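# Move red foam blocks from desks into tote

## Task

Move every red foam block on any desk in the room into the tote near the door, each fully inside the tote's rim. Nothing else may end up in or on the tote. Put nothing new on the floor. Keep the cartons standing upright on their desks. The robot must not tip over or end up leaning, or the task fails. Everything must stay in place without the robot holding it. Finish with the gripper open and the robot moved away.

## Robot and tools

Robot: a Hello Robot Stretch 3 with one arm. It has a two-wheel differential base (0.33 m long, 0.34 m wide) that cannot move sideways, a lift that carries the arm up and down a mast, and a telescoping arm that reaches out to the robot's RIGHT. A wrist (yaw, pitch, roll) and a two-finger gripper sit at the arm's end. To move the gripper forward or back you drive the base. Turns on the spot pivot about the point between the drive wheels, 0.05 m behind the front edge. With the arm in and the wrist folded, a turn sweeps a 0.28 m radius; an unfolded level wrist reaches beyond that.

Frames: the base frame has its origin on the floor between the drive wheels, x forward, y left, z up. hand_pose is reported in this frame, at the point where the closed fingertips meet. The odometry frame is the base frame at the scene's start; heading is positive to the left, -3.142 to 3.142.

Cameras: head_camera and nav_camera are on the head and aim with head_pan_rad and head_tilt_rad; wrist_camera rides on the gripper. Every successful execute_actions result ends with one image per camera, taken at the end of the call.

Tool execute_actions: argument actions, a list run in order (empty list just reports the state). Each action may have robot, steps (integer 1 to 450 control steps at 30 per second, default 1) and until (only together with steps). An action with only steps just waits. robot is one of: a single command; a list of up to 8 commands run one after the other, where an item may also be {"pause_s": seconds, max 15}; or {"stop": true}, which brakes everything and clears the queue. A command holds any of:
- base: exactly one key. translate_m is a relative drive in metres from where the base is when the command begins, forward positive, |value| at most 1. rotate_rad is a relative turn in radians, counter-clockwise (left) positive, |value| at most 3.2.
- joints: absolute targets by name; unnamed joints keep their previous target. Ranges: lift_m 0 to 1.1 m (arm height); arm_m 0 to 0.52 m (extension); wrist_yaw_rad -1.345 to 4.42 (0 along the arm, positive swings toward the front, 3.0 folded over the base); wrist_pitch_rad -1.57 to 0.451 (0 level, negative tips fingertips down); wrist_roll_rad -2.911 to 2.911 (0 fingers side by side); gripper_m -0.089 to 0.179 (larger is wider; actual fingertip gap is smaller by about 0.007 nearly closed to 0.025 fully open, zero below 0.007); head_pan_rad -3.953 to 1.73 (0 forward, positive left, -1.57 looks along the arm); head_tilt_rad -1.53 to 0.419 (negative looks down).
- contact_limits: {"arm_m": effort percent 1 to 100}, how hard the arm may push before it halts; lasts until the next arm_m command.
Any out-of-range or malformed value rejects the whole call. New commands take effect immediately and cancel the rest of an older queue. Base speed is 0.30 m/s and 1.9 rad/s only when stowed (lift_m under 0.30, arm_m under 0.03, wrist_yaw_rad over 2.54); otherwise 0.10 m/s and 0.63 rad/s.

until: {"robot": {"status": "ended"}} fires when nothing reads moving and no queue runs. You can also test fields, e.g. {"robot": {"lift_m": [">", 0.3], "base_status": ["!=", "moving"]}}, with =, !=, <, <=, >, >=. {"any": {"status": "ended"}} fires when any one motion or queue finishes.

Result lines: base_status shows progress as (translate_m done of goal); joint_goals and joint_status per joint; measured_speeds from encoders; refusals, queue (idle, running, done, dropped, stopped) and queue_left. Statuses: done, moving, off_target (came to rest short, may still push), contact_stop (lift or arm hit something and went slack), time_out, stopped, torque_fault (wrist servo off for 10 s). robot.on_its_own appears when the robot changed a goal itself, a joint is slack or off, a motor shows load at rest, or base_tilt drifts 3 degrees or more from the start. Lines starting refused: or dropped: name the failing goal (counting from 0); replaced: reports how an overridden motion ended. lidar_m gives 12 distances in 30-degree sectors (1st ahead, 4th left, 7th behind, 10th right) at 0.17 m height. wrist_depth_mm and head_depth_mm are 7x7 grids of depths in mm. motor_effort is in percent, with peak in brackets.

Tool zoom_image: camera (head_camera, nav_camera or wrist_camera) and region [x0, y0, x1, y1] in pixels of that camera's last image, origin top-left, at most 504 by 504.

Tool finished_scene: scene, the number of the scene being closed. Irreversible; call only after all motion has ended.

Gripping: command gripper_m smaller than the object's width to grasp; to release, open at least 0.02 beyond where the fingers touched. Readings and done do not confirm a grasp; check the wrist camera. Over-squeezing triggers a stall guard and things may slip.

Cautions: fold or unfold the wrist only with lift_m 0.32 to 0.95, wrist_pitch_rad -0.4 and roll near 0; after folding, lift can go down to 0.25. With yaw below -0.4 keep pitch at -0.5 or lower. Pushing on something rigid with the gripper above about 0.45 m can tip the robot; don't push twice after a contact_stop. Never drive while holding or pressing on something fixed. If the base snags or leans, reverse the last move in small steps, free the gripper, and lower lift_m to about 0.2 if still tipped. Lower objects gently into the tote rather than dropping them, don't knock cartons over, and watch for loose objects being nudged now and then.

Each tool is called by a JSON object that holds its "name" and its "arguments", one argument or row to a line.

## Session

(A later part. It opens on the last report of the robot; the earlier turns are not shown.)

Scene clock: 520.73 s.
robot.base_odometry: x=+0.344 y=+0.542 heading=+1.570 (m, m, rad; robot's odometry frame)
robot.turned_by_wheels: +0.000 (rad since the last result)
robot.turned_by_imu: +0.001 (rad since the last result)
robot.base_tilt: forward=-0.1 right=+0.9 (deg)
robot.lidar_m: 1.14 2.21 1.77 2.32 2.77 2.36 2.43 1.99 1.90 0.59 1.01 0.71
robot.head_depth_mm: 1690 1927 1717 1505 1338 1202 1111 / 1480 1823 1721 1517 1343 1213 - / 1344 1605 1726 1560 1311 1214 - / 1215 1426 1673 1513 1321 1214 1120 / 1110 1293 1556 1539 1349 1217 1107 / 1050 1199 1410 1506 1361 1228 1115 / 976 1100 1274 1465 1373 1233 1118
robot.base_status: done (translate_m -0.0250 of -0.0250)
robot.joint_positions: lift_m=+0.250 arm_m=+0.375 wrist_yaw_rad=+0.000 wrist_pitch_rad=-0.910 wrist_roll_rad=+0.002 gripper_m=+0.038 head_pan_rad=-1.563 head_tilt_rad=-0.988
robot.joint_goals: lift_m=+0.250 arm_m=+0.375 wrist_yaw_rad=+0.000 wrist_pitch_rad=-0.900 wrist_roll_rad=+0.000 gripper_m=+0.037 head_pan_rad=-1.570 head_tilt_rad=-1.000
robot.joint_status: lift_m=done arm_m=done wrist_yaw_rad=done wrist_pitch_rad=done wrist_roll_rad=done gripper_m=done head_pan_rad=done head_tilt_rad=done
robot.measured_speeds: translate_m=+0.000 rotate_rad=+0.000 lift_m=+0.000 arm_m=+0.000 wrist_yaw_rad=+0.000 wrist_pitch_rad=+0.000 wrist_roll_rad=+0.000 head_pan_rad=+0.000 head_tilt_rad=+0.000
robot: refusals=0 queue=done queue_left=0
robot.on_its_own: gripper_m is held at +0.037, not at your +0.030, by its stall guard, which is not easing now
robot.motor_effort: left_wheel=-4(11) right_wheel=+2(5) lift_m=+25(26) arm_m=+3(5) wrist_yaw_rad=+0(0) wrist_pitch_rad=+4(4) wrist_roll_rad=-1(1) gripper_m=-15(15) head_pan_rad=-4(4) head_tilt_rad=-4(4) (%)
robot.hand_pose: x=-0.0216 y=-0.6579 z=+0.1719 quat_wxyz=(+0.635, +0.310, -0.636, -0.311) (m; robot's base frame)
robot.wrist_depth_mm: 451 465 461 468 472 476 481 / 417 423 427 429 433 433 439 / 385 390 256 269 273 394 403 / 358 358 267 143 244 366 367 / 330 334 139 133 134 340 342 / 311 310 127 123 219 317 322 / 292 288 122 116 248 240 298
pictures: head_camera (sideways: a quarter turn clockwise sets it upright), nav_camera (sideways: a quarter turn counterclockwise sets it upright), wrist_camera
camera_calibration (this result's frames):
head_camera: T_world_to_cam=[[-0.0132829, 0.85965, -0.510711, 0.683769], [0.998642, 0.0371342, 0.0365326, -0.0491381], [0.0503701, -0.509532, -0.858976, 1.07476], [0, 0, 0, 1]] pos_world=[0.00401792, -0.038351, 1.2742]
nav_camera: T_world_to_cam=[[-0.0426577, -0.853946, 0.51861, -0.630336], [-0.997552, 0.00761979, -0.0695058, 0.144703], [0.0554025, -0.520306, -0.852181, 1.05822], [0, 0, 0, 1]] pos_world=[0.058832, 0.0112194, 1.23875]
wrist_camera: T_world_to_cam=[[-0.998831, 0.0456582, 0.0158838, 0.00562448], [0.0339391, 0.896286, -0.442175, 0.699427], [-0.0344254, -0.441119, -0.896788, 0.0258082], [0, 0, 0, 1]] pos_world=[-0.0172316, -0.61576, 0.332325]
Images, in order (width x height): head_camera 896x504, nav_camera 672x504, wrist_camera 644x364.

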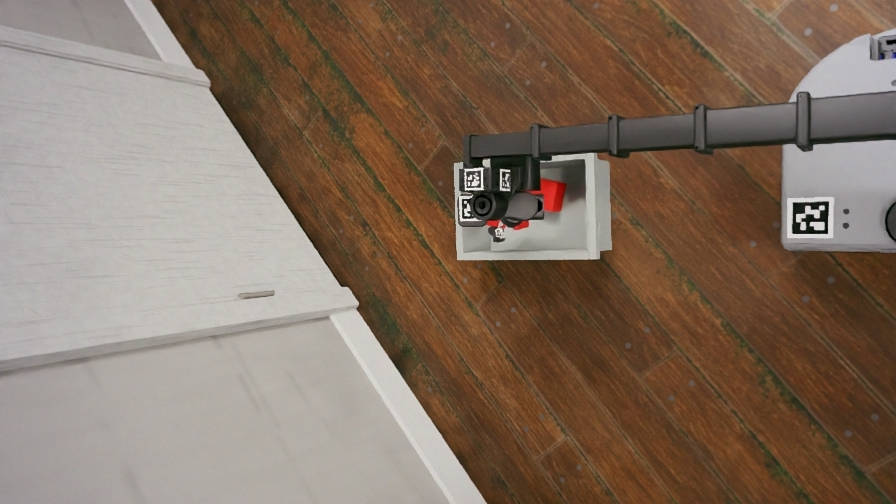

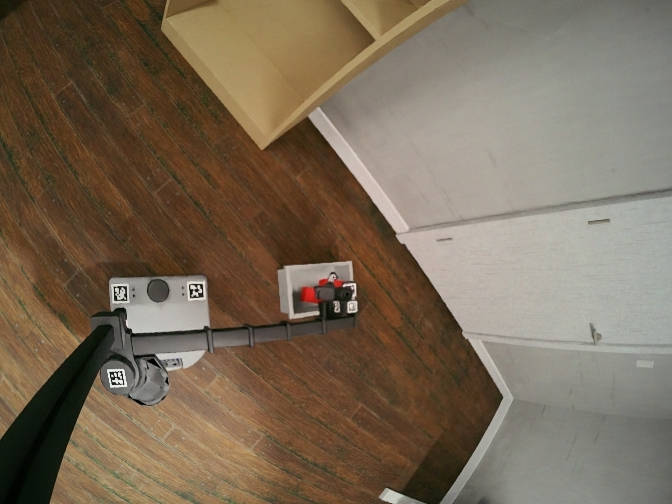

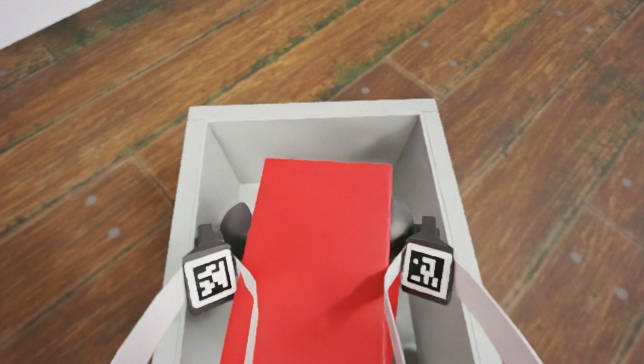

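Inside. Release modestly and lift.

{"name": "execute_actions", "arguments": {
  "actions": [
    {"robot":[{"joints":{"gripper_m":0.09}},{"pause_s":0.5},{"joints":{"lift_m":0.5}},{"joints":{"arm_m":0.0,"head_tilt_rad":-0.9}},{"base":{"translate_m":-0.05}}],"steps":450,"until":{"robot":{"status":"ended"}}}
  ]
}}

Scene clock: 534.33 s.
robot.base_odometry: x=+0.344 y=+0.492 heading=+1.570 (m, m, rad; robot's odometry frame)
robot.turned_by_wheels: +0.000 (rad since the last result)
robot.turned_by_imu: +0.002 (rad since the last result)
robot.base_tilt: forward=-0.2 right=+0.9 (deg)
robot.lidar_m: 1.18 2.30 1.80 2.34 2.73 2.32 2.38 1.95 1.96 1.17 1.05 0.75
robot.head_depth_mm: 1662 2040 1877 1598 1388 1237 1121 / 1458 1761 1894 1615 1399 1243 - / 1335 1561 1803 1624 1382 1253 - / 1212 1401 1676 1628 1364 1246 1120 / 1115 1270 1488 1624 1418 1252 1119 / 1037 1184 1373 1565 1426 1256 1125 / 982 1103 1247 1447 1430 1262 1130
robot.base_status: done (translate_m -0.0500 of -0.0500)
robot.joint_positions: lift_m=+0.500 arm_m=+0.002 wrist_yaw_rad=+0.000 wrist_pitch_rad=-0.910 wrist_roll_rad=+0.002 gripper_m=+0.090 head_pan_rad=-1.563 head_tilt_rad=-0.902
robot.joint_goals: lift_m=+0.500 arm_m=+0.000 wrist_yaw_rad=+0.000 wrist_pitch_rad=-0.900 wrist_roll_rad=+0.000 gripper_m=+0.090 head_pan_rad=-1.570 head_tilt_rad=-0.900
robot.joint_status: lift_m=done arm_m=done wrist_yaw_rad=done wrist_pitch_rad=done wrist_roll_rad=done gripper_m=done head_pan_rad=done head_tilt_rad=done
robot.measured_speeds: translate_m=+0.000 rotate_rad=+0.000 lift_m=+0.000 arm_m=+0.000 wrist_yaw_rad=+0.000 wrist_pitch_rad=+0.000 wrist_roll_rad=+0.000 head_pan_rad=+0.000 head_tilt_rad=+0.000
robot: refusals=0 queue=done queue_left=0
robot.motor_effort: left_wheel=-4(11) right_wheel=+2(4) lift_m=+38(40) arm_m=-6(5) wrist_yaw_rad=-1(0) wrist_pitch_rad=+4(4) wrist_roll_rad=-1(1) gripper_m=+0(77) head_pan_rad=-4(4) head_tilt_rad=+1(8) (%)
robot.hand_pose: x=-0.0216 y=-0.2849 z=+0.4214 quat_wxyz=(+0.635, +0.310, -0.636, -0.311) (m; robot's base frame)
robot.wrist_depth_mm: 729 800 819 842 831 872 854 / 736 756 731 715 764 766 781 / 688 696 682 671 709 709 709 / 635 629 634 628 651 654 650 / 584 582 600 590 602 603 610 / 550 553 547 558 548 567 568 / 514 515 522 521 528 530 529
pictures: head_camera (sideways: a quarter turn clockwise sets it upright), nav_camera (sideways: a quarter turn counterclockwise sets it upright), wrist_camera
camera_calibration (this result's frames):
head_camera: T_world_to_cam=[[-0.012938, 0.812888, -0.582277, 0.776998], [0.99862, 0.0401444, 0.0338545, -0.0456552], [0.050895, -0.581035, -0.812285, 1.01407], [0, 0, 0, 1]] pos_world=[0.00403419, -0.0405713, 1.27768]
nav_camera: T_world_to_cam=[[-0.0430073, -0.806532, 0.589625, -0.722849], [-0.997508, 0.00162987, -0.070529, 0.146042], [0.0559229, -0.591189, -0.804592, 0.996349], [0, 0, 0, 1]] pos_world=[0.0588719, 0.00579145, 1.23816]
wrist_camera: T_world_to_cam=[[-0.998833, 0.0456188, 0.0158839, -0.0153761], [0.0339037, 0.896288, -0.442175, 0.475389], [-0.034408, -0.44112, -0.896788, 0.414084], [0, 0, 0, 1]] pos_world=[-0.0172278, -0.242723, 0.581795]
Images, in order (width x height): head_camera 896x504, nav_camera 672x504, wrist_camera 644x364.

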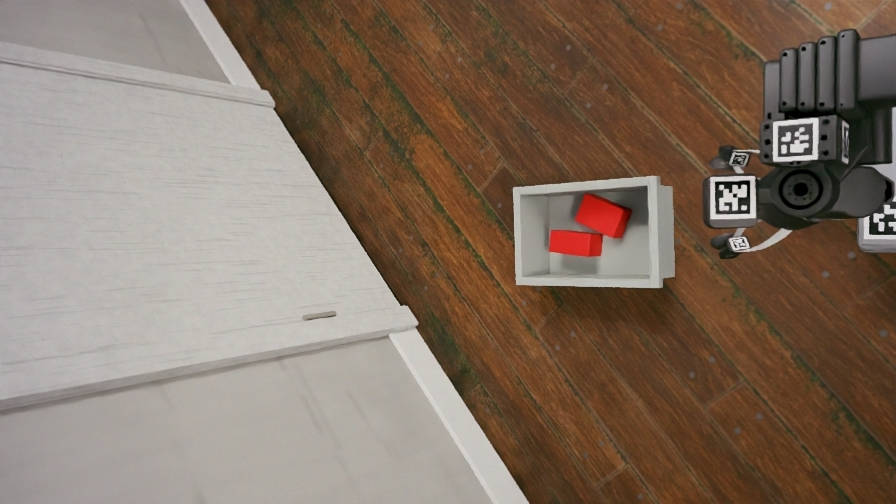

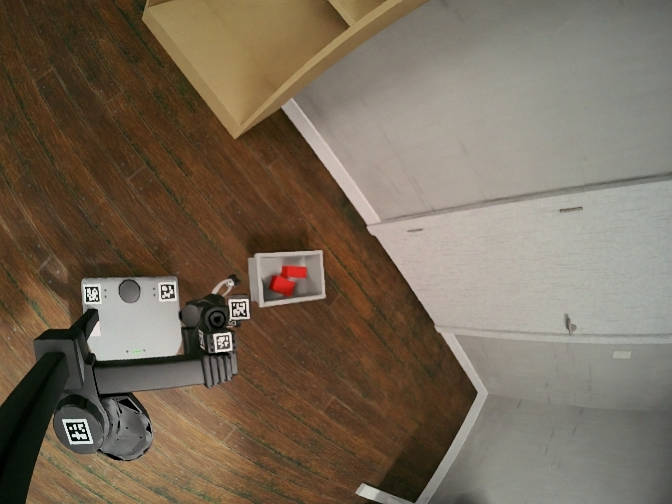

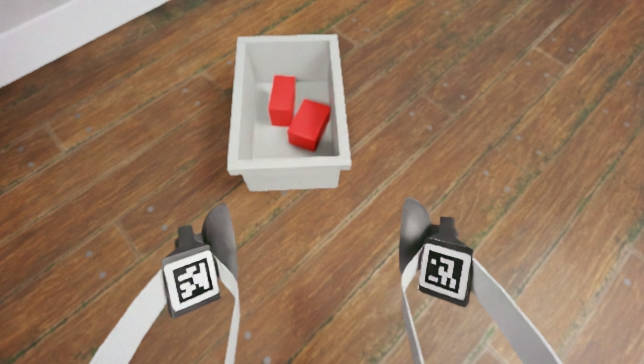

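{"name": "finished_scene", "arguments": {
  "scene": 1
}}

The scene is finished: the task was done.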